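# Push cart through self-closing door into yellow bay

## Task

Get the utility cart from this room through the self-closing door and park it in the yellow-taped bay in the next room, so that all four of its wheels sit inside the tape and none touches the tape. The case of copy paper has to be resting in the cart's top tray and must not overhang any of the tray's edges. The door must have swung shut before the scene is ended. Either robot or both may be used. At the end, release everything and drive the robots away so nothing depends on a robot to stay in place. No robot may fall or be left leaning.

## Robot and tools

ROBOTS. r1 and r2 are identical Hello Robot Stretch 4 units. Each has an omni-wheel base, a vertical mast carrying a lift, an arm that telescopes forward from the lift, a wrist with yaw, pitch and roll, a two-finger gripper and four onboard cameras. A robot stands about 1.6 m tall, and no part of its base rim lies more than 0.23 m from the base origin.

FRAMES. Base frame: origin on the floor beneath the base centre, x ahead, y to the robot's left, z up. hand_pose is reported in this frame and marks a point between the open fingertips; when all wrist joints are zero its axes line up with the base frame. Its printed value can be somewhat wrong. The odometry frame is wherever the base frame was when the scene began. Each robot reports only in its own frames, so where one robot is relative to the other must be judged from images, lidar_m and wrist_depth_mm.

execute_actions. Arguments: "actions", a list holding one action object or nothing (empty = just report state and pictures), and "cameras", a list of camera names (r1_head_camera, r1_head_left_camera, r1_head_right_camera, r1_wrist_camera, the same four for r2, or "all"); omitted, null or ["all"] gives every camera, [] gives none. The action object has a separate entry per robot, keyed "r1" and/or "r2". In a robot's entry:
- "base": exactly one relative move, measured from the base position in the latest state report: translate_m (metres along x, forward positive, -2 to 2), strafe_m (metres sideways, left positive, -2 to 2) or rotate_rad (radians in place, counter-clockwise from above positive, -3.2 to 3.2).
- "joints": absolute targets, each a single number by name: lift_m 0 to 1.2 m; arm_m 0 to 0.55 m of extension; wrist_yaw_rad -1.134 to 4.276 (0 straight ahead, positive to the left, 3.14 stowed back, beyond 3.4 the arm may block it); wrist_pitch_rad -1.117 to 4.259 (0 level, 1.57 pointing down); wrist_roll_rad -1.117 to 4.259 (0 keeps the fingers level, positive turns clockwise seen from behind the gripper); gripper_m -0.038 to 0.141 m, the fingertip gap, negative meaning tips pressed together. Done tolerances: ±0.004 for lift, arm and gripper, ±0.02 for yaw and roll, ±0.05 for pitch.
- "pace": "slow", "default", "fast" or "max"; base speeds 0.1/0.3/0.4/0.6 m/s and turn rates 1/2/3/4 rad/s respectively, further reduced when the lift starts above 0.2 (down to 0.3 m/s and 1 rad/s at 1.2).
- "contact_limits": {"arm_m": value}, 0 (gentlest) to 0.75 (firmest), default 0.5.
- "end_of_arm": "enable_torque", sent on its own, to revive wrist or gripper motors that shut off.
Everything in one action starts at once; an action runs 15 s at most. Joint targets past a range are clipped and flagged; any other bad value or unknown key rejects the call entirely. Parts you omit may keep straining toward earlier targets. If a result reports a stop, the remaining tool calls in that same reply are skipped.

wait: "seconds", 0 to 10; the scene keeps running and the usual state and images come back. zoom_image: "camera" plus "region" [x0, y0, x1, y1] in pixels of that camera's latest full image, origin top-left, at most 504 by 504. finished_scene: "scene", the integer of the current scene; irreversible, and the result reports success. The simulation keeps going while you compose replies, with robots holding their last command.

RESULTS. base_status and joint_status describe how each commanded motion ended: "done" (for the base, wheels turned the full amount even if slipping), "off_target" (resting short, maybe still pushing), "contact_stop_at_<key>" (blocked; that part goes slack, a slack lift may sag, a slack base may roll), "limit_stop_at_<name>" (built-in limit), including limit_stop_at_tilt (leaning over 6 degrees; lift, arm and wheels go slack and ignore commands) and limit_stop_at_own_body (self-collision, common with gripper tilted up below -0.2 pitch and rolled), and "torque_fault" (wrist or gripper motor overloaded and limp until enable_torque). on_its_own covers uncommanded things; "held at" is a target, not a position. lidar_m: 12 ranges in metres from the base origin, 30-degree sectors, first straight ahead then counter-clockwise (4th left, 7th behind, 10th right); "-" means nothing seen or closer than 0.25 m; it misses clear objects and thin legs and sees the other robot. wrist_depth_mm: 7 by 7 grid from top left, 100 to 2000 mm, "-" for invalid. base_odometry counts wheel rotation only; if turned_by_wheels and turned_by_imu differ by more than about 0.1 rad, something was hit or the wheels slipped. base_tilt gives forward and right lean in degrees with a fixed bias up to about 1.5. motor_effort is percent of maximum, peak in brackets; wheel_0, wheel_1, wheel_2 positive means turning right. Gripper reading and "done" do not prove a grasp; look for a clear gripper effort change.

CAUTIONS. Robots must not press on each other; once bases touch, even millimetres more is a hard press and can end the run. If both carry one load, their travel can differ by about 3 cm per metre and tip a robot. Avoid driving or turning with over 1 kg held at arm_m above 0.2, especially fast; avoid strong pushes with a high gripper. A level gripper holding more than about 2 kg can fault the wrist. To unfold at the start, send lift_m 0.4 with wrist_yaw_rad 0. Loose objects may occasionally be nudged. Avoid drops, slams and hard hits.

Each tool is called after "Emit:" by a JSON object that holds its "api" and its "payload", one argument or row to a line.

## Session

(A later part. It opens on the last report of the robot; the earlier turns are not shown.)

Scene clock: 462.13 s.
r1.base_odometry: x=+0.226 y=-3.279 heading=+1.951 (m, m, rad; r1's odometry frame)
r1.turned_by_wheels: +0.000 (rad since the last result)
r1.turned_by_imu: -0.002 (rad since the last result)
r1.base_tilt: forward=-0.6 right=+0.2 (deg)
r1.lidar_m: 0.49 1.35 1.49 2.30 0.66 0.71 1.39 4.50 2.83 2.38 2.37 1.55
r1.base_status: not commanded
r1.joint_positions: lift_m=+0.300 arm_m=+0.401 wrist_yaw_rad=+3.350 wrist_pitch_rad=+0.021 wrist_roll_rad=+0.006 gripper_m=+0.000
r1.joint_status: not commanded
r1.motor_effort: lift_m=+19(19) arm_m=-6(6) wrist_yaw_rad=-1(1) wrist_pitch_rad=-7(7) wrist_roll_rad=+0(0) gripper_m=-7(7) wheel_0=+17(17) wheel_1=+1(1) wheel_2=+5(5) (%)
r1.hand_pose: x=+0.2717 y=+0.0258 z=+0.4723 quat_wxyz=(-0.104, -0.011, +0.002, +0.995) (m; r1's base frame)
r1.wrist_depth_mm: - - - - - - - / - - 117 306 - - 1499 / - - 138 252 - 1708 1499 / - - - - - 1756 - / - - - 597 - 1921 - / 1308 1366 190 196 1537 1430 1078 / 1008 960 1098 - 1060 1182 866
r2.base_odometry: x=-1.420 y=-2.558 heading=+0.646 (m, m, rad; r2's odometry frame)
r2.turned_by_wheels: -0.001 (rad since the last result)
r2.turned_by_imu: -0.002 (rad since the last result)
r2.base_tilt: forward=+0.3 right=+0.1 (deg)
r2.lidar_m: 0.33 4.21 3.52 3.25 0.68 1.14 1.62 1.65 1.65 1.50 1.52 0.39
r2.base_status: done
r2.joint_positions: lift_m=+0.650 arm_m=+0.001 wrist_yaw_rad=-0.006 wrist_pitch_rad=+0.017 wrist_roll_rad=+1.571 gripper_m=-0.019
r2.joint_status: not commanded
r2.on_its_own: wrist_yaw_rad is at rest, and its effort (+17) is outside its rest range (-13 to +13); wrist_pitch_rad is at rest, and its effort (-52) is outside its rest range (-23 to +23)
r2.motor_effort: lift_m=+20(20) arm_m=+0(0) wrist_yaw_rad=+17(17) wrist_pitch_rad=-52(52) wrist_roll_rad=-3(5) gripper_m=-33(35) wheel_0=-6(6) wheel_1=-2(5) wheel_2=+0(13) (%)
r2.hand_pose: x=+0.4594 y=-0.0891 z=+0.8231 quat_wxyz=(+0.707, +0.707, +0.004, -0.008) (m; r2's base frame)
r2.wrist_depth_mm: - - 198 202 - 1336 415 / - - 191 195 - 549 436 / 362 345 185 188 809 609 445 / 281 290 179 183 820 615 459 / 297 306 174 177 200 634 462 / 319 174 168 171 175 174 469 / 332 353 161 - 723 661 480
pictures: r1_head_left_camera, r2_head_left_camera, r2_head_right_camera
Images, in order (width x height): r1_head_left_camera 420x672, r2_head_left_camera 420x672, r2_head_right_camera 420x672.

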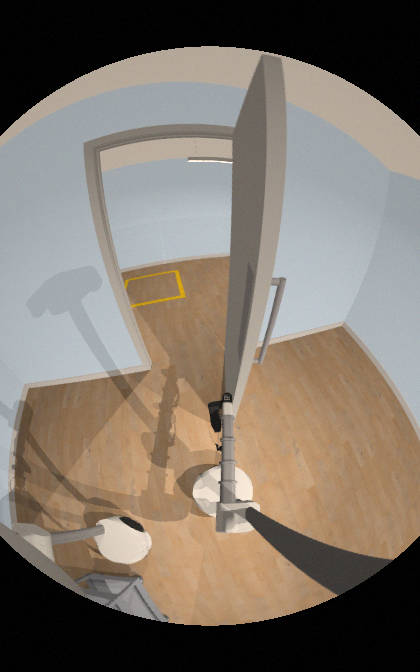

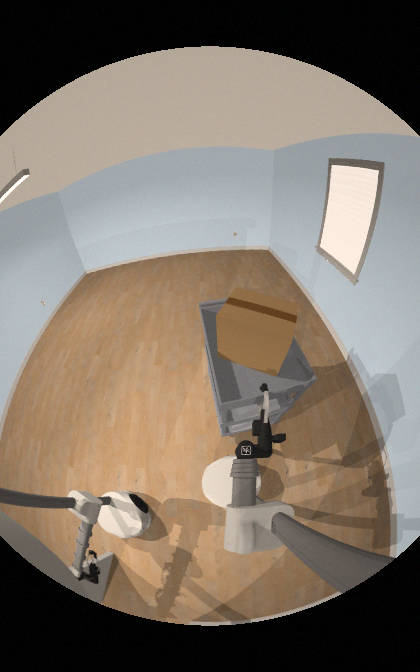

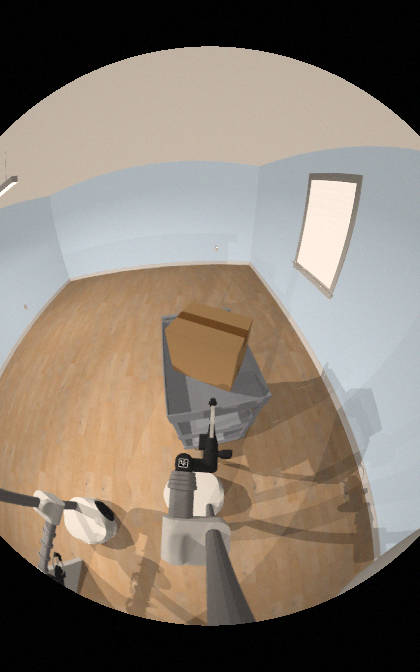

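Emit:
{"api": "execute_actions", "payload": {
  "actions": [
    {"r2":{"base":{"translate_m":-0.75},"pace":"slow"}}
  ],
  "cameras": []
}}

Emit:
{"api": "execute_actions", "payload": {
  "actions": [
    {"r2":{"base":{"translate_m":-0.3},"pace":"slow"}}
  ],
  "cameras": ["r2_head_left_camera","r1_head_left_camera"]
}}

Scene clock: 483.77 s.
r1.base_odometry: x=+0.226 y=-3.279 heading=+1.951 (m, m, rad; r1's odometry frame)
r1.turned_by_wheels: +0.000 (rad since the last result)
r1.turned_by_imu: -0.004 (rad since the last result)
r1.base_tilt: forward=-0.7 right=+0.2 (deg)
r1.lidar_m: 0.48 1.34 0.65 0.62 0.67 0.76 - 4.50 2.82 2.39 2.38 1.54
r1.base_status: not commanded
r1.joint_positions: lift_m=+0.300 arm_m=+0.401 wrist_yaw_rad=+3.350 wrist_pitch_rad=+0.021 wrist_roll_rad=+0.006 gripper_m=+0.000
r1.joint_status: not commanded
r1.motor_effort: lift_m=+19(19) arm_m=-6(6) wrist_yaw_rad=-1(1) wrist_pitch_rad=-7(7) wrist_roll_rad=+0(0) gripper_m=-6(6) wheel_0=+17(17) wheel_1=+1(1) wheel_2=+5(5) (%)
r1.hand_pose: x=+0.2717 y=+0.0258 z=+0.4723 quat_wxyz=(-0.104, -0.011, +0.002, +0.995) (m; r1's base frame)
r1.wrist_depth_mm: - - - - - - - / - - 118 307 - - 1060 / - - 138 252 - - - / - - - - - - - / - - - 603 - - - / 1336 1366 190 196 1576 1576 1160 / 1008 960 1118 - 1078 1160 931
r2.base_odometry: x=-2.019 y=-3.009 heading=+0.645 (m, m, rad; r2's odometry frame)
r2.turned_by_wheels: -0.001 (rad since the last result)
r2.turned_by_imu: -0.005 (rad since the last result)
r2.base_tilt: forward=+0.3 right=+0.0 (deg)
r2.lidar_m: 0.34 4.98 0.64 0.69 0.79 1.46 0.88 0.89 1.13 1.59 1.62 0.41
r2.base_status: done
r2.joint_positions: lift_m=+0.650 arm_m=+0.001 wrist_yaw_rad=-0.008 wrist_pitch_rad=+0.017 wrist_roll_rad=+1.568 gripper_m=-0.019
r2.joint_status: not commanded
r2.on_its_own: wrist_yaw_rad is at rest, and its effort (+21) is outside its rest range (-13 to +13); wrist_pitch_rad is at rest, and its effort (-49) is outside its rest range (-23 to +23)
r2.motor_effort: lift_m=+20(20) arm_m=+0(0) wrist_yaw_rad=+21(24) wrist_pitch_rad=-49(49) wrist_roll_rad=+7(7) gripper_m=-34(36) wheel_0=-8(8) wheel_1=-2(3) wheel_2=+1(7) (%)
r2.hand_pose: x=+0.4593 y=-0.0897 z=+0.8232 quat_wxyz=(+0.708, +0.706, +0.003, -0.009) (m; r2's base frame)
r2.wrist_depth_mm: - - 189 193 - 854 415 / - - 185 189 - 559 439 / 312 303 180 184 809 603 452 / 281 290 176 179 820 621 459 / 301 310 172 176 198 634 466 / 329 176 168 172 176 174 455 / 347 368 163 - - 647 459
pictures: none
No camera images: the call's "cameras" was empty. Leave "cameras" out to get every camera's image.

Scene clock: 488.03 s.
r1.base_odometry: x=+0.226 y=-3.279 heading=+1.951 (m, m, rad; r1's odometry frame)
r1.turned_by_wheels: +0.000 (rad since the last result)
r1.turned_by_imu: -0.002 (rad since the last result)
r1.base_tilt: forward=-0.6 right=+0.2 (deg)
r1.lidar_m: 0.50 1.35 0.76 0.62 0.62 2.68 - 4.50 2.84 2.38 2.39 1.54
r1.base_status: not commanded
r1.joint_positions: lift_m=+0.300 arm_m=+0.401 wrist_yaw_rad=+3.350 wrist_pitch_rad=+0.021 wrist_roll_rad=+0.006 gripper_m=+0.000
r1.joint_status: not commanded
r1.motor_effort: lift_m=+19(19) arm_m=-6(6) wrist_yaw_rad=-1(1) wrist_pitch_rad=-7(7) wrist_roll_rad=+0(0) gripper_m=-5(6) wheel_0=+17(17) wheel_1=+1(1) wheel_2=+5(5) (%)
r1.hand_pose: x=+0.2717 y=+0.0258 z=+0.4723 quat_wxyz=(-0.104, -0.011, +0.002, +0.995) (m; r1's base frame)
r1.wrist_depth_mm: - - - - - - - / - - 118 309 - - - / - - 139 252 - - - / - - - - - - - / - - - 597 - - - / 1308 1397 190 196 1576 1808 1661 / 976 960 1118 - 1098 1255 1025
r2.base_odometry: x=-2.258 y=-3.189 heading=+0.645 (m, m, rad; r2's odometry frame)
r2.turned_by_wheels: -0.001 (rad since the last result)
r2.turned_by_imu: -0.002 (rad since the last result)
r2.base_tilt: forward=+0.3 right=+0.2 (deg)
r2.lidar_m: 0.35 0.84 0.77 0.75 0.99 0.63 0.58 0.59 0.75 1.59 1.64 0.40
r2.base_status: done
r2.joint_positions: lift_m=+0.650 arm_m=+0.001 wrist_yaw_rad=-0.007 wrist_pitch_rad=+0.017 wrist_roll_rad=+1.568 gripper_m=-0.019
r2.joint_status: not commanded
r2.on_its_own: wrist_yaw_rad is at rest, and its effort (+18) is outside its rest range (-13 to +13); wrist_pitch_rad is at rest, and its effort (-48) is outside its rest range (-23 to +23)
r2.motor_effort: lift_m=+20(20) arm_m=+0(0) wrist_yaw_rad=+18(21) wrist_pitch_rad=-48(49) wrist_roll_rad=+7(8) gripper_m=-33(35) wheel_0=-6(9) wheel_1=-4(6) wheel_2=+2(7) (%)
r2.hand_pose: x=+0.4593 y=-0.0894 z=+0.8232 quat_wxyz=(+0.708, +0.706, +0.004, -0.008) (m; r2's base frame)
r2.wrist_depth_mm: - - 185 190 - 500 424 / - - 183 186 - 564 439 / 301 291 178 183 820 603 449 / 281 290 175 179 788 621 462 / 304 312 172 175 198 627 466 / 330 176 168 172 176 174 455 / 351 373 163 - - 621 462
pictures: r1_head_left_camera, r2_head_left_camera
Images, in order (width x height): r1_head_left_camera 420x672, r2_head_left_camera 420x672.

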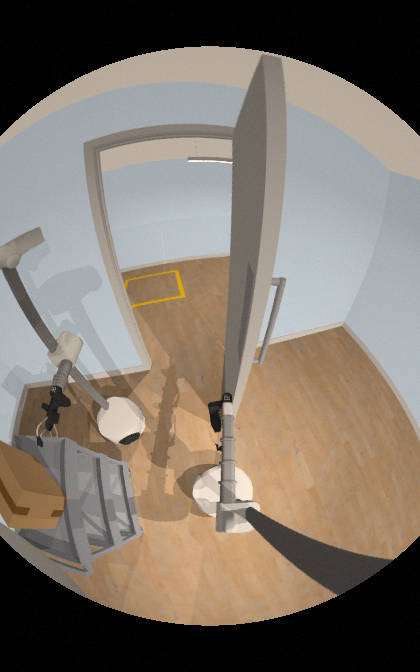

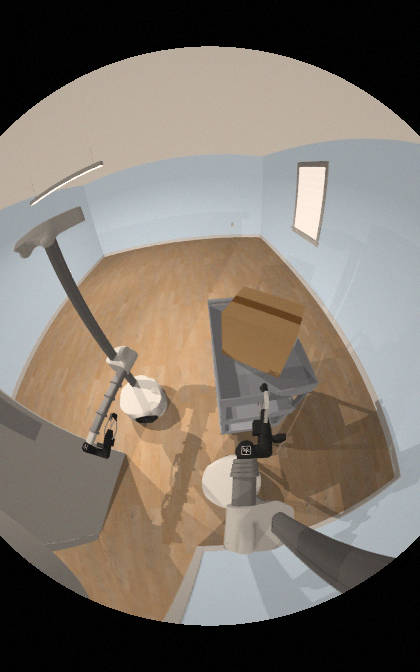

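Emit:
{"api": "execute_actions", "payload": {
  "actions": [
    {"r1":{"base":{"translate_m":-0.14},"joints":{"arm_m":0.54},"pace":"slow"},"r2":{"base":{"translate_m":-0.18},"pace":"slow"}}
  ],
  "cameras": []
}}

Emit:
{"api": "execute_actions", "payload": {
  "actions": [
    {"r2":{"base":{"strafe_m":0.3},"pace":"slow"}}
  ],
  "cameras": ["r2_head_left_camera","r1_head_left_camera"]
}}

Scene clock: 507.50 s.
r1.base_odometry: x=+0.278 y=-3.408 heading=+1.952 (m, m, rad; r1's odometry frame)
r1.turned_by_wheels: +0.002 (rad since the last result)
r1.turned_by_imu: +0.002 (rad since the last result)
r1.base_tilt: forward=-0.7 right=+0.3 (deg)
r1.lidar_m: 0.63 1.01 0.66 0.58 0.58 2.62 - 4.37 2.88 2.43 2.42 1.70
r1.base_status: done
r1.joint_positions: lift_m=+0.300 arm_m=+0.539 wrist_yaw_rad=+3.350 wrist_pitch_rad=+0.021 wrist_roll_rad=+0.006 gripper_m=+0.000
r1.joint_status: all done
r1.motor_effort: lift_m=+19(19) arm_m=+5(7) wrist_yaw_rad=-1(1) wrist_pitch_rad=-7(7) wrist_roll_rad=+0(0) gripper_m=-7(8) wheel_0=+7(9) wheel_1=-2(5) wheel_2=+15(18) (%)
r1.hand_pose: x=+0.4097 y=+0.0258 z=+0.4723 quat_wxyz=(-0.104, -0.011, +0.002, +0.995) (m; r1's base frame)
r1.wrist_depth_mm: - - 104 - - - - / - - 105 - - - - / - 109 112 254 - - - / - - - 759 - - - / - - - 732 - - - / 1308 1397 190 196 1537 1808 1921 / 1008 976 1098 - 640 1255 1255
r2.base_odometry: x=-2.402 y=-3.297 heading=+0.644 (m, m, rad; r2's odometry frame)
r2.turned_by_wheels: -0.001 (rad since the last result)
r2.turned_by_imu: -0.002 (rad since the last result)
r2.base_tilt: forward=+0.2 right=+0.0 (deg)
r2.lidar_m: 0.36 1.00 0.79 0.88 1.02 0.44 0.40 0.40 0.50 1.12 1.68 0.42
r2.base_status: done
r2.joint_positions: lift_m=+0.650 arm_m=+0.001 wrist_yaw_rad=-0.007 wrist_pitch_rad=+0.017 wrist_roll_rad=+1.568 gripper_m=-0.019
r2.joint_status: not commanded
r2.on_its_own: wrist_yaw_rad is at rest, and its effort (+19) is outside its rest range (-13 to +13); wrist_pitch_rad is at rest, and its effort (-49) is outside its rest range (-23 to +23)
r2.motor_effort: lift_m=+20(20) arm_m=+0(0) wrist_yaw_rad=+19(19) wrist_pitch_rad=-49(48) wrist_roll_rad=+7(7) gripper_m=-34(34) wheel_0=-6(12) wheel_1=-4(3) wheel_2=+2(7) (%)
r2.hand_pose: x=+0.4594 y=-0.0894 z=+0.8232 quat_wxyz=(+0.708, +0.706, +0.004, -0.008) (m; r2's base frame)
r2.wrist_depth_mm: - - 183 188 - 508 427 / - 459 180 185 - 554 436 / 294 285 178 181 798 597 452 / 281 290 175 178 798 621 459 / 304 314 171 175 198 627 462 / 332 176 169 172 176 174 469 / 351 375 164 - - 640 473
pictures: none
No camera images: the call's "cameras" was empty. Leave "cameras" out to get every camera's image.

Scene clock: 511.63 s.
r1.base_odometry: x=+0.278 y=-3.408 heading=+1.952 (m, m, rad; r1's odometry frame)
r1.turned_by_wheels: +0.000 (rad since the last result)
r1.turned_by_imu: -0.002 (rad since the last result)
r1.base_tilt: forward=-0.6 right=+0.2 (deg)
r1.lidar_m: 0.63 0.82 0.51 0.50 0.60 2.61 - 4.36 2.88 2.42 2.43 1.69
r1.base_status: not commanded
r1.joint_positions: lift_m=+0.300 arm_m=+0.539 wrist_yaw_rad=+3.350 wrist_pitch_rad=+0.021 wrist_roll_rad=+0.006 gripper_m=+0.000
r1.joint_status: not commanded
r1.motor_effort: lift_m=+19(19) arm_m=+5(5) wrist_yaw_rad=-1(1) wrist_pitch_rad=-7(7) wrist_roll_rad=+0(0) gripper_m=-8(7) wheel_0=+6(7) wheel_1=-2(2) wheel_2=+14(15) (%)
r1.hand_pose: x=+0.4097 y=+0.0258 z=+0.4723 quat_wxyz=(-0.104, -0.011, +0.002, +0.995) (m; r1's base frame)
r1.wrist_depth_mm: - - 104 - - - - / - - 105 - - - - / - 109 112 255 - - - / - - - 750 - - - / - - - 732 - - - / 1308 1397 190 196 1576 1756 1808 / 991 976 1118 - 640 1229 1255
r2.base_odometry: x=-2.582 y=-3.057 heading=+0.643 (m, m, rad; r2's odometry frame)
r2.turned_by_wheels: -0.001 (rad since the last result)
r2.turned_by_imu: -0.006 (rad since the last result)
r2.base_tilt: forward=+0.1 right=+0.1 (deg)
r2.lidar_m: 0.39 0.68 0.52 0.61 0.69 3.65 0.46 0.41 0.56 1.20 0.42 0.38
r2.base_status: done
r2.joint_positions: lift_m=+0.650 arm_m=+0.001 wrist_yaw_rad=-0.012 wrist_pitch_rad=+0.015 wrist_roll_rad=+1.564 gripper_m=-0.019
r2.joint_status: not commanded
r2.on_its_own: wrist_yaw_rad is at rest, and its effort (+33) is outside its rest range (-13 to +13); wrist_pitch_rad is at rest, and its effort (-45) is outside its rest range (-23 to +23); wrist_roll_rad is at rest, and its effort (+18) is outside its rest range (-13 to +13)
r2.motor_effort: lift_m=+20(20) arm_m=-1(1) wrist_yaw_rad=+33(51) wrist_pitch_rad=-45(51) wrist_roll_rad=+18(20) gripper_m=-32(34) wheel_0=-6(14) wheel_1=-2(4) wheel_2=-5(6) (%)
r2.hand_pose: x=+0.4589 y=-0.0909 z=+0.8237 quat_wxyz=(+0.709, +0.705, +0.001, -0.010) (m; r2's base frame)
r2.wrist_depth_mm: 233 228 124 127 132 580 436 / 219 218 131 134 140 591 439 / 251 252 138 143 149 609 455 / 306 315 147 151 715 621 455 / 402 418 156 161 180 559 462 / - - 167 171 178 172 433 / - - 176 - - 1661 597
pictures: r1_head_left_camera, r2_head_left_camera
Images, in order (width x height): r1_head_left_camera 420x672, r2_head_left_camera 420x672.

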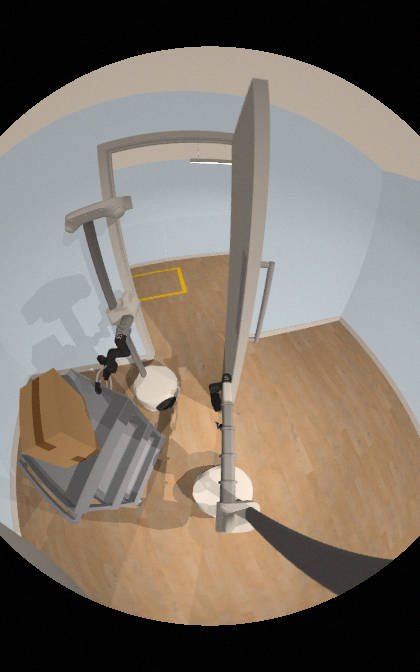

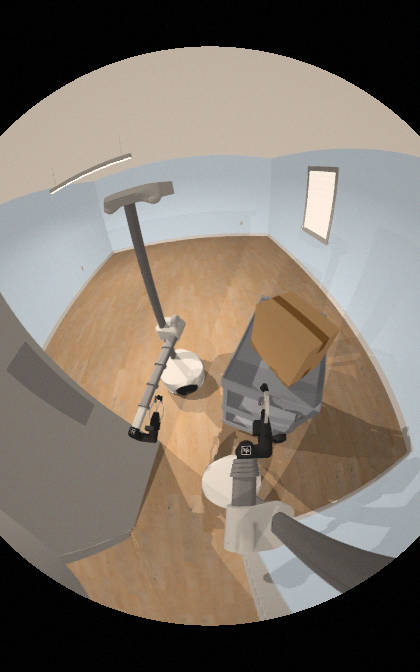

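Emit:
{"api": "execute_actions", "payload": {
  "actions": [
    {"r2":{"base":{"strafe_m":0.14},"pace":"slow"}}
  ],
  "cameras": []
}}

Emit:
{"api": "execute_actions", "payload": {
  "actions": [
    {"r2":{"base":{"translate_m":-0.1},"pace":"slow"}}
  ],
  "cameras": []
}}

Emit:
{"api": "execute_actions", "payload": {
  "actions": [
    {"r2":{"base":{"strafe_m":0.1},"pace":"slow"}}
  ],
  "cameras": ["r2_head_left_camera","r1_head_left_camera","r2_head_right_camera"]
}}

Scene clock: 527.53 s.
r1.base_odometry: x=+0.278 y=-3.408 heading=+1.952 (m, m, rad; r1's odometry frame)
r1.turned_by_wheels: +0.000 (rad since the last result)
r1.turned_by_imu: -0.002 (rad since the last result)
r1.base_tilt: forward=-0.7 right=+0.2 (deg)
r1.lidar_m: 0.63 0.46 0.43 0.45 0.63 2.62 - 4.36 2.89 2.42 2.42 1.67
r1.base_status: not commanded
r1.joint_positions: lift_m=+0.300 arm_m=+0.539 wrist_yaw_rad=+3.350 wrist_pitch_rad=+0.021 wrist_roll_rad=+0.006 gripper_m=+0.000
r1.joint_status: not commanded
r1.motor_effort: lift_m=+19(19) arm_m=+5(5) wrist_yaw_rad=-1(1) wrist_pitch_rad=-7(7) wrist_roll_rad=+0(0) gripper_m=-8(8) wheel_0=+7(7) wheel_1=-2(2) wheel_2=+15(15) (%)
r1.hand_pose: x=+0.4097 y=+0.0258 z=+0.4723 quat_wxyz=(-0.104, -0.011, +0.002, +0.995) (m; r1's base frame)
r1.wrist_depth_mm: - - 104 - - - - / - - 105 - - - - / - 110 112 254 - - - / - - - 768 - - - / - - - 732 - - - / 1308 1366 190 196 1576 1756 1808 / 991 976 1098 - 647 1229 1229
r2.base_odometry: x=-2.666 y=-2.945 heading=+0.642 (m, m, rad; r2's odometry frame)
r2.turned_by_wheels: -0.001 (rad since the last result)
r2.turned_by_imu: -0.004 (rad since the last result)
r2.base_tilt: forward=+0.3 right=+0.1 (deg)
r2.lidar_m: 0.39 0.46 0.39 0.44 0.53 0.86 3.42 0.47 0.58 1.24 0.37 0.35
r2.base_status: done
r2.joint_positions: lift_m=+0.650 arm_m=+0.001 wrist_yaw_rad=-0.014 wrist_pitch_rad=+0.015 wrist_roll_rad=+1.563 gripper_m=-0.019
r2.joint_status: not commanded
r2.on_its_own: wrist_yaw_rad is at rest, and its effort (+38) is outside its rest range (-13 to +13); wrist_pitch_rad is at rest, and its effort (-44) is outside its rest range (-23 to +23); wrist_roll_rad is at rest, and its effort (+21) is outside its rest range (-13 to +13)
r2.motor_effort: lift_m=+20(20) arm_m=+0(0) wrist_yaw_rad=+38(47) wrist_pitch_rad=-44(46) wrist_roll_rad=+21(21) gripper_m=-31(33) wheel_0=-7(12) wheel_1=-1(2) wheel_2=-4(4) (%)
r2.hand_pose: x=+0.4588 y=-0.0913 z=+0.8237 quat_wxyz=(+0.710, +0.704, +0.001, -0.010) (m; r2's base frame)
r2.wrist_depth_mm: 186 - - 101 103 569 436 / 205 106 105 108 111 591 445 / 266 245 115 119 123 615 452 / 379 373 128 132 140 559 462 / - - 143 149 163 1397 455 / - - 164 168 178 172 402 / - - 181 - - 1618 362
pictures: none
No camera images: the call's "cameras" was empty. Leave "cameras" out to get every camera's image.

Scene clock: 529.83 s.
r1.base_odometry: x=+0.278 y=-3.408 heading=+1.952 (m, m, rad; r1's odometry frame)
r1.turned_by_wheels: +0.000 (rad since the last result)
r1.turned_by_imu: -0.001 (rad since the last result)
r1.base_tilt: forward=-0.7 right=+0.2 (deg)
r1.lidar_m: 0.63 0.51 0.47 0.49 2.28 2.61 - 4.36 2.88 2.42 2.42 1.70
r1.base_status: not commanded
r1.joint_positions: lift_m=+0.300 arm_m=+0.539 wrist_yaw_rad=+3.350 wrist_pitch_rad=+0.021 wrist_roll_rad=+0.006 gripper_m=+0.000
r1.joint_status: not commanded
r1.motor_effort: lift_m=+19(19) arm_m=+5(5) wrist_yaw_rad=-1(1) wrist_pitch_rad=-7(7) wrist_roll_rad=+0(0) gripper_m=-7(7) wheel_0=+7(7) wheel_1=-2(2) wheel_2=+14(14) (%)
r1.hand_pose: x=+0.4097 y=+0.0258 z=+0.4723 quat_wxyz=(-0.104, -0.011, +0.002, +0.995) (m; r1's base frame)
r1.wrist_depth_mm: - - 104 - - - - / - - 105 - - - - / - 110 112 255 - - - / - - - 759 - - - / - - - 732 - - - / 1336 1366 190 196 1537 1756 1808 / 976 946 1098 - 640 1205 1255
r2.base_odometry: x=-2.746 y=-3.004 heading=+0.642 (m, m, rad; r2's odometry frame)
r2.turned_by_wheels: +0.000 (rad since the last result)
r2.turned_by_imu: +0.000 (rad since the last result)
r2.base_tilt: forward=+0.2 right=+0.2 (deg)
r2.lidar_m: 0.40 0.43 0.47 0.48 0.54 3.58 3.31 0.39 0.45 0.98 0.37 0.36
r2.base_status: done
r2.joint_positions: lift_m=+0.650 arm_m=+0.001 wrist_yaw_rad=+0.004 wrist_pitch_rad=+0.016 wrist_roll_rad=+1.566 gripper_m=-0.019
r2.joint_status: not commanded
r2.on_its_own: wrist_yaw_rad is at rest, and its effort (-15) is outside its rest range (-13 to +13); wrist_pitch_rad is at rest, and its effort (-48) is outside its rest range (-23 to +23); wrist_roll_rad is at rest, and its effort (+15) is outside its rest range (-13 to +13)
r2.motor_effort: lift_m=+20(20) arm_m=+0(0) wrist_yaw_rad=-15(38) wrist_pitch_rad=-48(47) wrist_roll_rad=+15(21) gripper_m=-34(34) wheel_0=+1(14) wheel_1=-1(8) wheel_2=+5(10) (%)
r2.hand_pose: x=+0.4603 y=-0.0862 z=+0.8234 quat_wxyz=(+0.709, +0.705, +0.007, -0.004) (m; r2's base frame)
r2.wrist_depth_mm: 191 - 101 103 105 574 433 / 202 106 107 111 115 591 439 / 259 119 117 122 128 603 449 / 359 349 129 135 144 580 462 / - - 144 150 164 1430 449 / - 176 163 169 179 175 407 / - - 180 - 946 1537 370
pictures: none
No camera images: the call's "cameras" was empty. Leave "cameras" out to get every camera's image.

Scene clock: 531.97 s.
r1.base_odometry: x=+0.278 y=-3.408 heading=+1.952 (m, m, rad; r1's odometry frame)
r1.turned_by_wheels: +0.000 (rad since the last result)
r1.turned_by_imu: -0.001 (rad since the last result)
r1.base_tilt: forward=-0.7 right=+0.2 (deg)
r1.lidar_m: 0.63 0.46 0.43 0.48 2.29 2.60 - 4.37 2.89 2.43 2.43 1.67
r1.base_status: not commanded
r1.joint_positions: lift_m=+0.300 arm_m=+0.539 wrist_yaw_rad=+3.350 wrist_pitch_rad=+0.021 wrist_roll_rad=+0.006 gripper_m=+0.000
r1.joint_status: not commanded
r1.motor_effort: lift_m=+19(19) arm_m=+5(5) wrist_yaw_rad=-1(1) wrist_pitch_rad=-7(7) wrist_roll_rad=+0(0) gripper_m=-8(6) wheel_0=+7(7) wheel_1=-2(2) wheel_2=+15(15) (%)
r1.hand_pose: x=+0.4097 y=+0.0258 z=+0.4723 quat_wxyz=(-0.104, -0.011, +0.002, +0.995) (m; r1's base frame)
r1.wrist_depth_mm: - - 104 - - - - / - - 105 - - - - / - 110 112 256 - - - / - - - 750 - - - / - - - 750 - - - / 1308 1397 190 196 1576 1756 1808 / 976 946 1118 - 640 1229 1281
r2.base_odometry: x=-2.805 y=-2.925 heading=+0.641 (m, m, rad; r2's odometry frame)
r2.turned_by_wheels: -0.001 (rad since the last result)
r2.turned_by_imu: -0.004 (rad since the last result)
r2.base_tilt: forward=+0.3 right=+0.1 (deg)
r2.lidar_m: 0.41 0.38 0.40 0.38 0.46 0.72 3.30 0.47 0.46 1.01 0.34 0.33
r2.base_status: done
r2.joint_positions: lift_m=+0.650 arm_m=+0.001 wrist_yaw_rad=-0.017 wrist_pitch_rad=+0.014 wrist_roll_rad=+1.563 gripper_m=-0.019
r2.joint_status: not commanded
r2.on_its_own: wrist_yaw_rad is at rest, and its effort (+47) is outside its rest range (-13 to +13); wrist_pitch_rad is at rest, and its effort (-42) is outside its rest range (-23 to +23); wrist_roll_rad is at rest, and its effort (+20) is outside its rest range (-13 to +13)
r2.motor_effort: lift_m=+20(20) arm_m=+0(0) wrist_yaw_rad=+47(62) wrist_pitch_rad=-42(49) wrist_roll_rad=+20(22) gripper_m=-31(35) wheel_0=-8(20) wheel_1=-1(4) wheel_2=-7(5) (%)
r2.hand_pose: x=+0.4585 y=-0.0922 z=+0.8239 quat_wxyz=(+0.710, +0.704, -0.001, -0.011) (m; r2's base frame)
r2.wrist_depth_mm: 176 - - - - 544 436 / 205 - - 102 104 574 445 / 278 109 107 110 114 591 455 / - 410 120 125 131 544 459 / - - 138 144 158 1430 439 / - - 161 166 176 170 392 / - - 183 - 798 960 324
pictures: r1_head_left_camera, r2_head_left_camera, r2_head_right_camera
Images, in order (width x height): r1_head_left_camera 420x672, r2_head_left_camera 420x672, r2_head_right_camera 420x672.

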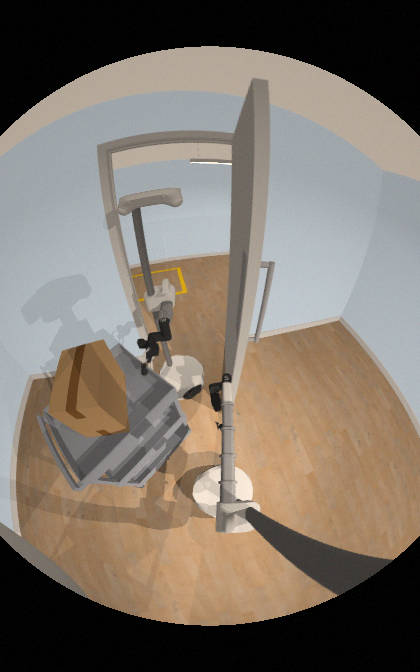

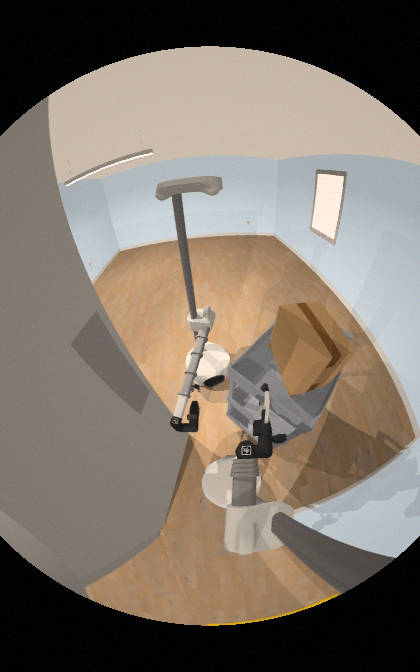

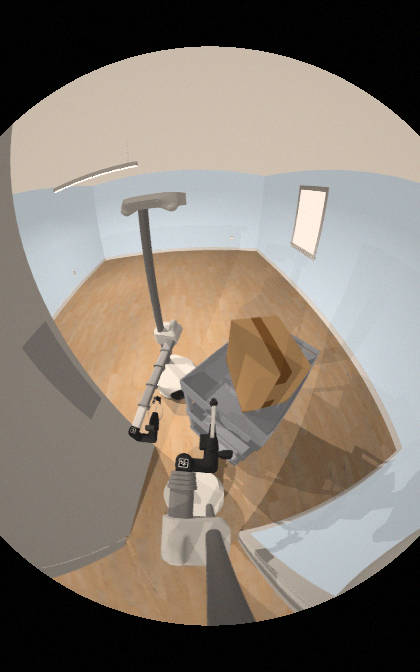

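Emit:
{"api": "execute_actions", "payload": {
  "actions": [
    {"r2":{"base":{"translate_m":-0.3},"pace":"slow"}}
  ],
  "cameras": ["r2_head_left_camera","r1_head_left_camera","r2_head_right_camera"]
}}

Scene clock: 540.60 s.
r1.base_odometry: x=+0.278 y=-3.408 heading=+1.952 (m, m, rad; r1's odometry frame)
r1.turned_by_wheels: +0.000 (rad since the last result)
r1.turned_by_imu: -0.003 (rad since the last result)
r1.base_tilt: forward=-0.7 right=+0.3 (deg)
r1.lidar_m: 0.63 0.55 0.49 2.28 2.27 2.61 - 4.36 2.87 2.43 2.41 1.67
r1.base_status: not commanded
r1.joint_positions: lift_m=+0.300 arm_m=+0.539 wrist_yaw_rad=+3.350 wrist_pitch_rad=+0.021 wrist_roll_rad=+0.006 gripper_m=+0.000
r1.joint_status: not commanded
r1.motor_effort: lift_m=+19(19) arm_m=+5(5) wrist_yaw_rad=-1(1) wrist_pitch_rad=-7(7) wrist_roll_rad=+0(1) gripper_m=-7(6) wheel_0=+7(7) wheel_1=-2(2) wheel_2=+15(15) (%)
r1.hand_pose: x=+0.4097 y=+0.0258 z=+0.4723 quat_wxyz=(-0.104, -0.011, +0.002, +0.995) (m; r1's base frame)
r1.wrist_depth_mm: - - 104 - - - - / - - 105 - - - - / - 110 112 255 - - - / - - - 750 - - - / - - - 732 - - - / 1281 1366 190 196 1576 1708 1808 / 991 976 1078 - 640 1255 1281
r2.base_odometry: x=-3.046 y=-3.104 heading=+0.642 (m, m, rad; r2's odometry frame)
r2.turned_by_wheels: +0.001 (rad since the last result)
r2.turned_by_imu: +0.001 (rad since the last result)
r2.base_tilt: forward=+0.1 right=+0.1 (deg)
r2.lidar_m: 0.40 0.58 0.45 0.43 0.49 3.18 3.03 3.05 0.33 0.32 0.41 0.37
r2.base_status: done
r2.joint_positions: lift_m=+0.650 arm_m=+0.001 wrist_yaw_rad=+0.008 wrist_pitch_rad=+0.016 wrist_roll_rad=+1.571 gripper_m=-0.019
r2.joint_status: not commanded
r2.on_its_own: wrist_yaw_rad is at rest, and its effort (-25) is outside its rest range (-13 to +13); wrist_pitch_rad is at rest, and its effort (-46) is outside its rest range (-23 to +23)
r2.motor_effort: lift_m=+20(20) arm_m=+0(0) wrist_yaw_rad=-25(46) wrist_pitch_rad=-46(48) wrist_roll_rad=-1(23) gripper_m=-34(36) wheel_0=+3(12) wheel_1=+0(6) wheel_2=+5(8) (%)
r2.hand_pose: x=+0.4606 y=-0.0851 z=+0.8234 quat_wxyz=(+0.707, +0.707, +0.009, -0.003) (m; r2's base frame)
r2.wrist_depth_mm: 213 110 112 116 120 564 430 / 206 120 120 124 130 585 439 / 251 243 129 133 141 597 449 / 324 324 139 145 654 580 459 / - - 151 157 181 554 462 / 1182 174 166 171 179 174 415 / 991 - 178 - 842 1397 1118
pictures: r1_head_left_camera, r2_head_left_camera, r2_head_right_camera
Images, in order (width x height): r1_head_left_camera 420x672, r2_head_left_camera 420x672, r2_head_right_camera 420x672.

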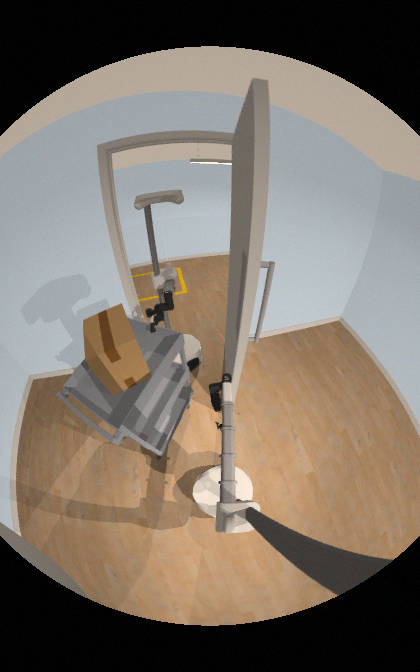

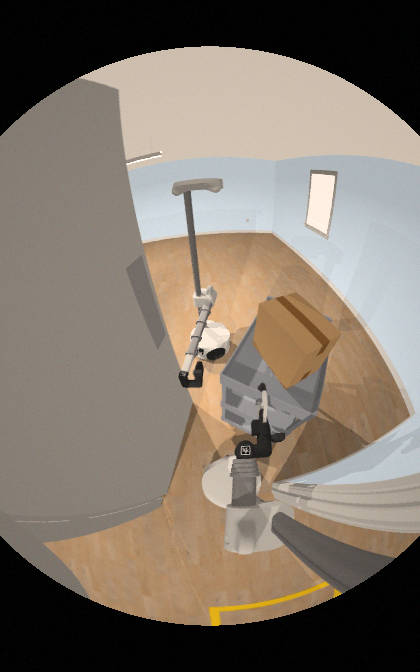

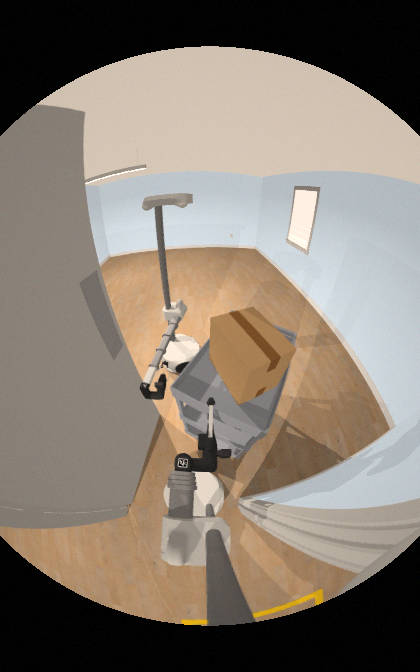

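Emit:
{"api": "execute_actions", "payload": {
  "actions": [
    {"r2":{"base":{"strafe_m":0.13},"pace":"slow"}}
  ],
  "cameras": []
}}

Emit:
{"api": "execute_actions", "payload": {
  "actions": [
    {"r2":{"base":{"translate_m":-0.25},"pace":"slow"}}
  ],
  "cameras": ["r2_head_camera","r1_head_left_camera","r2_head_right_camera"]
}}

Scene clock: 550.03 s.
r1.base_odometry: x=+0.278 y=-3.408 heading=+1.952 (m, m, rad; r1's odometry frame)
r1.turned_by_wheels: +0.000 (rad since the last result)
r1.turned_by_imu: -0.002 (rad since the last result)
r1.base_tilt: forward=-0.7 right=+0.2 (deg)
r1.lidar_m: 0.62 0.52 0.48 2.29 2.29 2.64 - 4.36 2.87 2.42 2.43 1.67
r1.base_status: not commanded
r1.joint_positions: lift_m=+0.300 arm_m=+0.539 wrist_yaw_rad=+3.350 wrist_pitch_rad=+0.021 wrist_roll_rad=+0.006 gripper_m=+0.000
r1.joint_status: not commanded
r1.motor_effort: lift_m=+19(19) arm_m=+5(5) wrist_yaw_rad=-1(0) wrist_pitch_rad=-7(7) wrist_roll_rad=+0(0) gripper_m=-8(8) wheel_0=+7(7) wheel_1=-2(2) wheel_2=+15(15) (%)
r1.hand_pose: x=+0.4097 y=+0.0258 z=+0.4723 quat_wxyz=(-0.104, -0.011, +0.002, +0.995) (m; r1's base frame)
r1.wrist_depth_mm: - - 104 - - - - / - - 105 - - - - / - 109 112 255 - - - / - - - 750 - - - / - - - 732 - - - / 1336 1397 190 196 1537 1756 1808 / 976 976 1118 - 640 1255 1281
r2.base_odometry: x=-3.123 y=-3.000 heading=+0.640 (m, m, rad; r2's odometry frame)
r2.turned_by_wheels: -0.001 (rad since the last result)
r2.turned_by_imu: -0.004 (rad since the last result)
r2.base_tilt: forward=+0.4 right=+0.0 (deg)
r2.lidar_m: 0.40 0.41 0.31 0.28 0.35 3.18 3.04 3.06 0.47 0.43 0.38 0.35
r2.base_status: done
r2.joint_positions: lift_m=+0.650 arm_m=+0.001 wrist_yaw_rad=-0.015 wrist_pitch_rad=+0.015 wrist_roll_rad=+1.563 gripper_m=-0.019
r2.joint_status: not commanded
r2.on_its_own: wrist_yaw_rad is at rest, and its effort (+42) is outside its rest range (-13 to +13); wrist_pitch_rad is at rest, and its effort (-44) is outside its rest range (-23 to +23); wrist_roll_rad is at rest, and its effort (+21) is outside its rest range (-13 to +13)
r2.motor_effort: lift_m=+20(20) arm_m=+0(0) wrist_yaw_rad=+42(48) wrist_pitch_rad=-44(50) wrist_roll_rad=+21(21) gripper_m=-31(33) wheel_0=-7(17) wheel_1=-1(7) wheel_2=-7(8) (%)
r2.hand_pose: x=+0.4586 y=-0.0917 z=+0.8239 quat_wxyz=(+0.710, +0.705, +0.000, -0.010) (m; r2's base frame)
r2.wrist_depth_mm: 186 - - 102 103 574 439 / 206 106 105 108 112 591 442 / 268 246 116 120 124 609 455 / 379 375 128 133 140 564 462 / - - 144 150 163 1025 452 / 1118 1118 165 169 177 170 402 / - - 182 - 715 609 355
pictures: none
No camera images: the call's "cameras" was empty. Leave "cameras" out to get every camera's image.

Scene clock: 553.83 s.
r1.base_odometry: x=+0.278 y=-3.408 heading=+1.952 (m, m, rad; r1's odometry frame)
r1.turned_by_wheels: +0.000 (rad since the last result)
r1.turned_by_imu: -0.001 (rad since the last result)
r1.base_tilt: forward=-0.7 right=+0.3 (deg)
r1.lidar_m: 0.62 0.56 0.69 2.28 2.27 2.63 - 4.35 2.89 2.43 2.42 1.68
r1.base_status: not commanded
r1.joint_positions: lift_m=+0.300 arm_m=+0.539 wrist_yaw_rad=+3.350 wrist_pitch_rad=+0.021 wrist_roll_rad=+0.006 gripper_m=+0.000
r1.joint_status: not commanded
r1.motor_effort: lift_m=+19(19) arm_m=+5(5) wrist_yaw_rad=-1(1) wrist_pitch_rad=-7(7) wrist_roll_rad=+0(0) gripper_m=-8(6) wheel_0=+6(6) wheel_1=-2(2) wheel_2=+14(15) (%)
r1.hand_pose: x=+0.4097 y=+0.0258 z=+0.4723 quat_wxyz=(-0.104, -0.011, +0.002, +0.995) (m; r1's base frame)
r1.wrist_depth_mm: - - 104 - - - - / - - 105 - - - - / - 110 112 255 - - - / - - - 750 - - - / - - - 732 - - - / 1281 1397 190 196 1537 1756 1808 / 1008 960 1078 - 640 1255 1255
r2.base_odometry: x=-3.324 y=-3.149 heading=+0.641 (m, m, rad; r2's odometry frame)
r2.turned_by_wheels: +0.001 (rad since the last result)
r2.turned_by_imu: +0.001 (rad since the last result)
r2.base_tilt: forward=+0.4 right=+0.2 (deg)
r2.lidar_m: 0.40 0.43 0.34 0.36 2.36 2.99 2.79 2.83 2.63 0.46 0.40 0.36
r2.base_status: done
r2.joint_positions: lift_m=+0.650 arm_m=+0.001 wrist_yaw_rad=+0.009 wrist_pitch_rad=+0.016 wrist_roll_rad=+1.571 gripper_m=-0.019
r2.joint_status: not commanded
r2.on_its_own: wrist_yaw_rad is at rest, and its effort (-27) is outside its rest range (-13 to +13); wrist_pitch_rad is at rest, and its effort (-49) is outside its rest range (-23 to +23)
r2.motor_effort: lift_m=+20(20) arm_m=-1(0) wrist_yaw_rad=-27(41) wrist_pitch_rad=-49(49) wrist_roll_rad=-1(21) gripper_m=-33(36) wheel_0=+2(11) wheel_1=+0(4) wheel_2=+6(9) (%)
r2.hand_pose: x=+0.4607 y=-0.0848 z=+0.8233 quat_wxyz=(+0.707, +0.707, +0.009, -0.003) (m; r2's base frame)
r2.wrist_depth_mm: 218 114 116 119 124 564 433 / 211 124 123 127 133 580 439 / 250 245 132 136 144 609 449 / 314 322 142 147 707 603 459 / 1205 459 153 159 181 554 462 / - 174 166 171 179 175 421 / - - 178 - 683 683 640
pictures: r1_head_left_camera, r2_head_camera, r2_head_right_camera
Images, in order (width x height): r1_head_left_camera 420x672, r2_head_camera 420x560, r2_head_right_camera 420x672.

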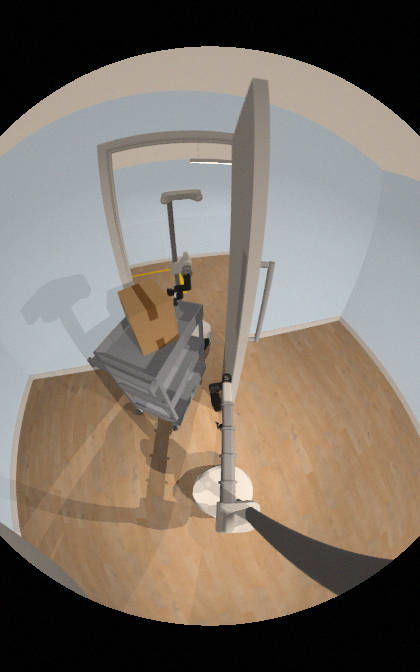

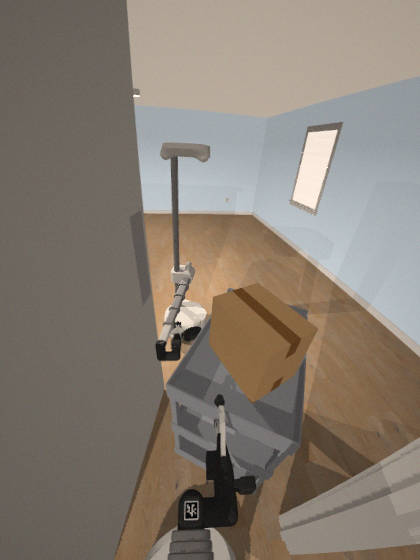

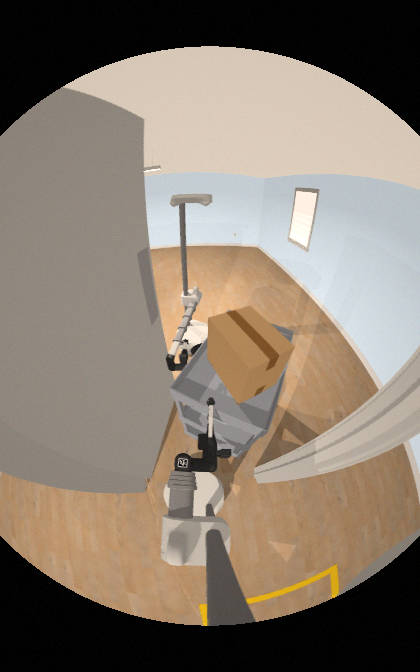

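Emit:
{"api": "execute_actions", "payload": {
  "actions": [
    {"r2":{"base":{"translate_m":-0.15},"pace":"slow"}}
  ],
  "cameras": []
}}

Emit:
{"api": "execute_actions", "payload": {
  "actions": [
    {"r2":{"base":{"strafe_m":0.08},"pace":"slow"}}
  ],
  "cameras": []
}}

Emit:
{"api": "execute_actions", "payload": {
  "actions": [
    {"r2":{"base":{"translate_m":-0.2},"pace":"slow"}}
  ],
  "cameras": ["r2_head_camera","r1_head_left_camera"]
}}

Scene clock: 562.60 s.
r1.base_odometry: x=+0.278 y=-3.408 heading=+1.952 (m, m, rad; r1's odometry frame)
r1.turned_by_wheels: +0.000 (rad since the last result)
r1.turned_by_imu: -0.002 (rad since the last result)
r1.base_tilt: forward=-0.7 right=+0.3 (deg)
r1.lidar_m: 0.64 0.66 0.92 2.27 2.28 2.61 - 4.37 2.86 2.43 2.44 1.68
r1.base_status: not commanded
r1.joint_positions: lift_m=+0.300 arm_m=+0.539 wrist_yaw_rad=+3.350 wrist_pitch_rad=+0.021 wrist_roll_rad=+0.006 gripper_m=+0.000
r1.joint_status: not commanded
r1.motor_effort: lift_m=+19(19) arm_m=+5(5) wrist_yaw_rad=-1(1) wrist_pitch_rad=-7(7) wrist_roll_rad=+0(0) gripper_m=-6(6) wheel_0=+7(7) wheel_1=-2(2) wheel_2=+15(15) (%)
r1.hand_pose: x=+0.4097 y=+0.0258 z=+0.4723 quat_wxyz=(-0.104, -0.011, +0.002, +0.995) (m; r1's base frame)
r1.wrist_depth_mm: - - 104 - - - - / - - 105 - - - - / - 110 112 255 - - - / - - - 750 - - - / - - - 732 - - - / 1308 1336 190 196 1537 1808 1863 / 976 960 1098 - 634 1229 1255
r2.base_odometry: x=-3.444 y=-3.239 heading=+0.642 (m, m, rad; r2's odometry frame)
r2.turned_by_wheels: +0.001 (rad since the last result)
r2.turned_by_imu: +0.001 (rad since the last result)
r2.base_tilt: forward=+0.2 right=+0.1 (deg)
r2.lidar_m: 0.39 0.47 0.40 0.38 2.35 2.87 2.64 2.70 2.64 1.35 0.45 0.39
r2.base_status: done
r2.joint_positions: lift_m=+0.650 arm_m=+0.001 wrist_yaw_rad=+0.009 wrist_pitch_rad=+0.017 wrist_roll_rad=+1.572 gripper_m=-0.019
r2.joint_status: not commanded
r2.on_its_own: wrist_yaw_rad is at rest, and its effort (-27) is outside its rest range (-13 to +13); wrist_pitch_rad is at rest, and its effort (-49) is outside its rest range (-23 to +23)
r2.motor_effort: lift_m=+20(20) arm_m=-1(0) wrist_yaw_rad=-27(30) wrist_pitch_rad=-49(49) wrist_roll_rad=-3(4) gripper_m=-32(35) wheel_0=+3(1) wheel_1=-2(2) wheel_2=+6(11) (%)
r2.hand_pose: x=+0.4608 y=-0.0847 z=+0.8232 quat_wxyz=(+0.707, +0.707, +0.009, -0.003) (m; r2's base frame)
r2.wrist_depth_mm: 253 245 132 135 707 559 433 / 225 227 137 142 741 580 436 / 248 250 144 149 778 603 449 / 298 306 152 157 768 621 455 / 370 392 160 165 185 591 462 / - 173 170 174 180 168 439 / 820 788 177 - 759 750 668
pictures: none
No camera images: the call's "cameras" was empty. Leave "cameras" out to get every camera's image.

Scene clock: 564.53 s.
r1.base_odometry: x=+0.278 y=-3.408 heading=+1.952 (m, m, rad; r1's odometry frame)
r1.turned_by_wheels: +0.000 (rad since the last result)
r1.turned_by_imu: -0.001 (rad since the last result)
r1.base_tilt: forward=-0.7 right=+0.3 (deg)
r1.lidar_m: 0.63 0.67 1.01 2.26 2.28 2.63 - 4.37 2.90 2.44 2.42 1.70
r1.base_status: not commanded
r1.joint_positions: lift_m=+0.300 arm_m=+0.539 wrist_yaw_rad=+3.350 wrist_pitch_rad=+0.021 wrist_roll_rad=+0.006 gripper_m=+0.000
r1.joint_status: not commanded
r1.motor_effort: lift_m=+19(19) arm_m=+5(5) wrist_yaw_rad=-1(1) wrist_pitch_rad=-7(7) wrist_roll_rad=+0(1) gripper_m=-8(7) wheel_0=+6(6) wheel_1=-2(2) wheel_2=+15(15) (%)
r1.hand_pose: x=+0.4097 y=+0.0258 z=+0.4723 quat_wxyz=(-0.104, -0.011, +0.002, +0.995) (m; r1's base frame)
r1.wrist_depth_mm: - - 104 - - - - / - - 105 - - - - / - 110 112 255 - - - / - - - 759 - - - / - - - 732 - - - / 1308 1366 190 196 1537 1708 1863 / 976 976 1098 - 640 1229 1229
r2.base_odometry: x=-3.492 y=-3.175 heading=+0.641 (m, m, rad; r2's odometry frame)
r2.turned_by_wheels: -0.001 (rad since the last result)
r2.turned_by_imu: -0.002 (rad since the last result)
r2.base_tilt: forward=+0.2 right=+0.1 (deg)
r2.lidar_m: 0.41 0.38 0.32 0.43 2.27 2.84 2.65 2.68 2.73 1.30 0.43 0.38
r2.base_status: done
r2.joint_positions: lift_m=+0.650 arm_m=+0.001 wrist_yaw_rad=-0.011 wrist_pitch_rad=+0.015 wrist_roll_rad=+1.566 gripper_m=-0.019
r2.joint_status: not commanded
r2.on_its_own: wrist_yaw_rad is at rest, and its effort (+29) is outside its rest range (-13 to +13); wrist_pitch_rad is at rest, and its effort (-43) is outside its rest range (-23 to +23); wrist_roll_rad is at rest, and its effort (+14) is outside its rest range (-13 to +13)
r2.motor_effort: lift_m=+20(20) arm_m=+0(1) wrist_yaw_rad=+29(35) wrist_pitch_rad=-43(49) wrist_roll_rad=+14(13) gripper_m=-31(34) wheel_0=-6(16) wheel_1=+0(6) wheel_2=-3(5) (%)
r2.hand_pose: x=+0.4590 y=-0.0905 z=+0.8238 quat_wxyz=(+0.709, +0.705, +0.001, -0.009) (m; r2's base frame)
r2.wrist_depth_mm: 229 224 124 127 132 569 436 / 219 218 130 135 141 603 442 / 253 255 138 142 150 615 452 / 312 324 147 152 732 621 462 / 436 430 157 162 180 564 466 / - 182 169 173 179 173 433 / 732 676 182 - 668 676 585
pictures: none
No camera images: the call's "cameras" was empty. Leave "cameras" out to get every camera's image.

Scene clock: 567.80 s.
r1.base_odometry: x=+0.278 y=-3.408 heading=+1.952 (m, m, rad; r1's odometry frame)
r1.turned_by_wheels: +0.000 (rad since the last result)
r1.turned_by_imu: -0.001 (rad since the last result)
r1.base_tilt: forward=-0.7 right=+0.2 (deg)
r1.lidar_m: 0.64 0.82 1.63 2.28 2.29 2.62 - 4.37 2.88 2.44 2.42 1.68
r1.base_status: not commanded
r1.joint_positions: lift_m=+0.300 arm_m=+0.539 wrist_yaw_rad=+3.350 wrist_pitch_rad=+0.021 wrist_roll_rad=+0.006 gripper_m=+0.000
r1.joint_status: not commanded
r1.motor_effort: lift_m=+19(19) arm_m=+5(5) wrist_yaw_rad=-1(1) wrist_pitch_rad=-7(7) wrist_roll_rad=+0(0) gripper_m=-6(8) wheel_0=+7(7) wheel_1=-2(2) wheel_2=+15(15) (%)
r1.hand_pose: x=+0.4097 y=+0.0258 z=+0.4723 quat_wxyz=(-0.104, -0.011, +0.002, +0.995) (m; r1's base frame)
r1.wrist_depth_mm: - - 104 - - - - / - - 105 - - - - / - 110 112 256 - - - / - - - 750 - - - / - - - 732 - - - / 1281 1366 190 196 1537 1863 1808 / 991 976 1078 - 634 1255 1255
r2.base_odometry: x=-3.652 y=-3.294 heading=+0.642 (m, m, rad; r2's odometry frame)
r2.turned_by_wheels: +0.001 (rad since the last result)
r2.turned_by_imu: +0.002 (rad since the last result)
r2.base_tilt: forward=+0.2 right=+0.1 (deg)
r2.lidar_m: 0.39 0.43 0.43 0.96 2.25 2.69 2.45 2.49 2.76 2.53 0.68 0.39
r2.base_status: done
r2.joint_positions: lift_m=+0.650 arm_m=+0.001 wrist_yaw_rad=+0.012 wrist_pitch_rad=+0.017 wrist_roll_rad=+1.571 gripper_m=-0.019
r2.joint_status: not commanded
r2.on_its_own: wrist_yaw_rad is at rest, and its effort (-36) is outside its rest range (-13 to +13); wrist_pitch_rad is at rest, and its effort (-50) is outside its rest range (-23 to +23)
r2.motor_effort: lift_m=+20(20) arm_m=+0(1) wrist_yaw_rad=-36(37) wrist_pitch_rad=-50(50) wrist_roll_rad=-3(14) gripper_m=-33(35) wheel_0=+4(8) wheel_1=+0(8) wheel_2=+6(12) (%)
r2.hand_pose: x=+0.4610 y=-0.0840 z=+0.8232 quat_wxyz=(+0.707, +0.707, +0.010, -0.002) (m; r2's base frame)
r2.wrist_depth_mm: 265 256 135 139 723 564 430 / 234 235 141 145 741 585 433 / 249 253 147 152 778 597 449 / 294 303 154 158 809 615 455 / 362 379 162 167 184 580 469 / 917 175 170 175 180 169 439 / 732 691 176 - 683 676 399
pictures: r1_head_left_camera, r2_head_camera
Images, in order (width x height): r1_head_left_camera 420x672, r2_head_camera 420x560.

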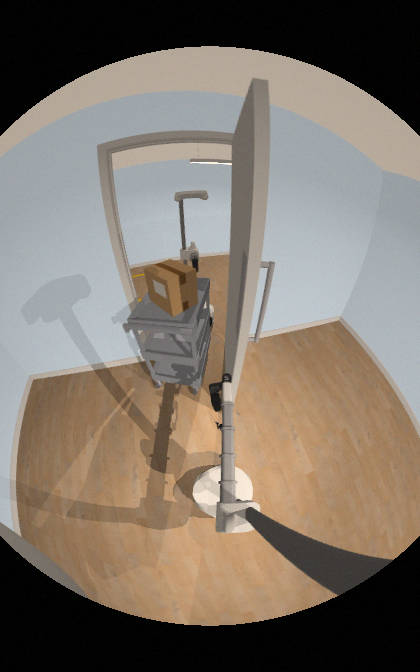

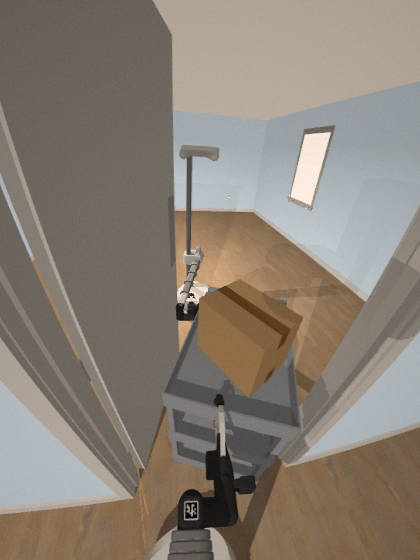

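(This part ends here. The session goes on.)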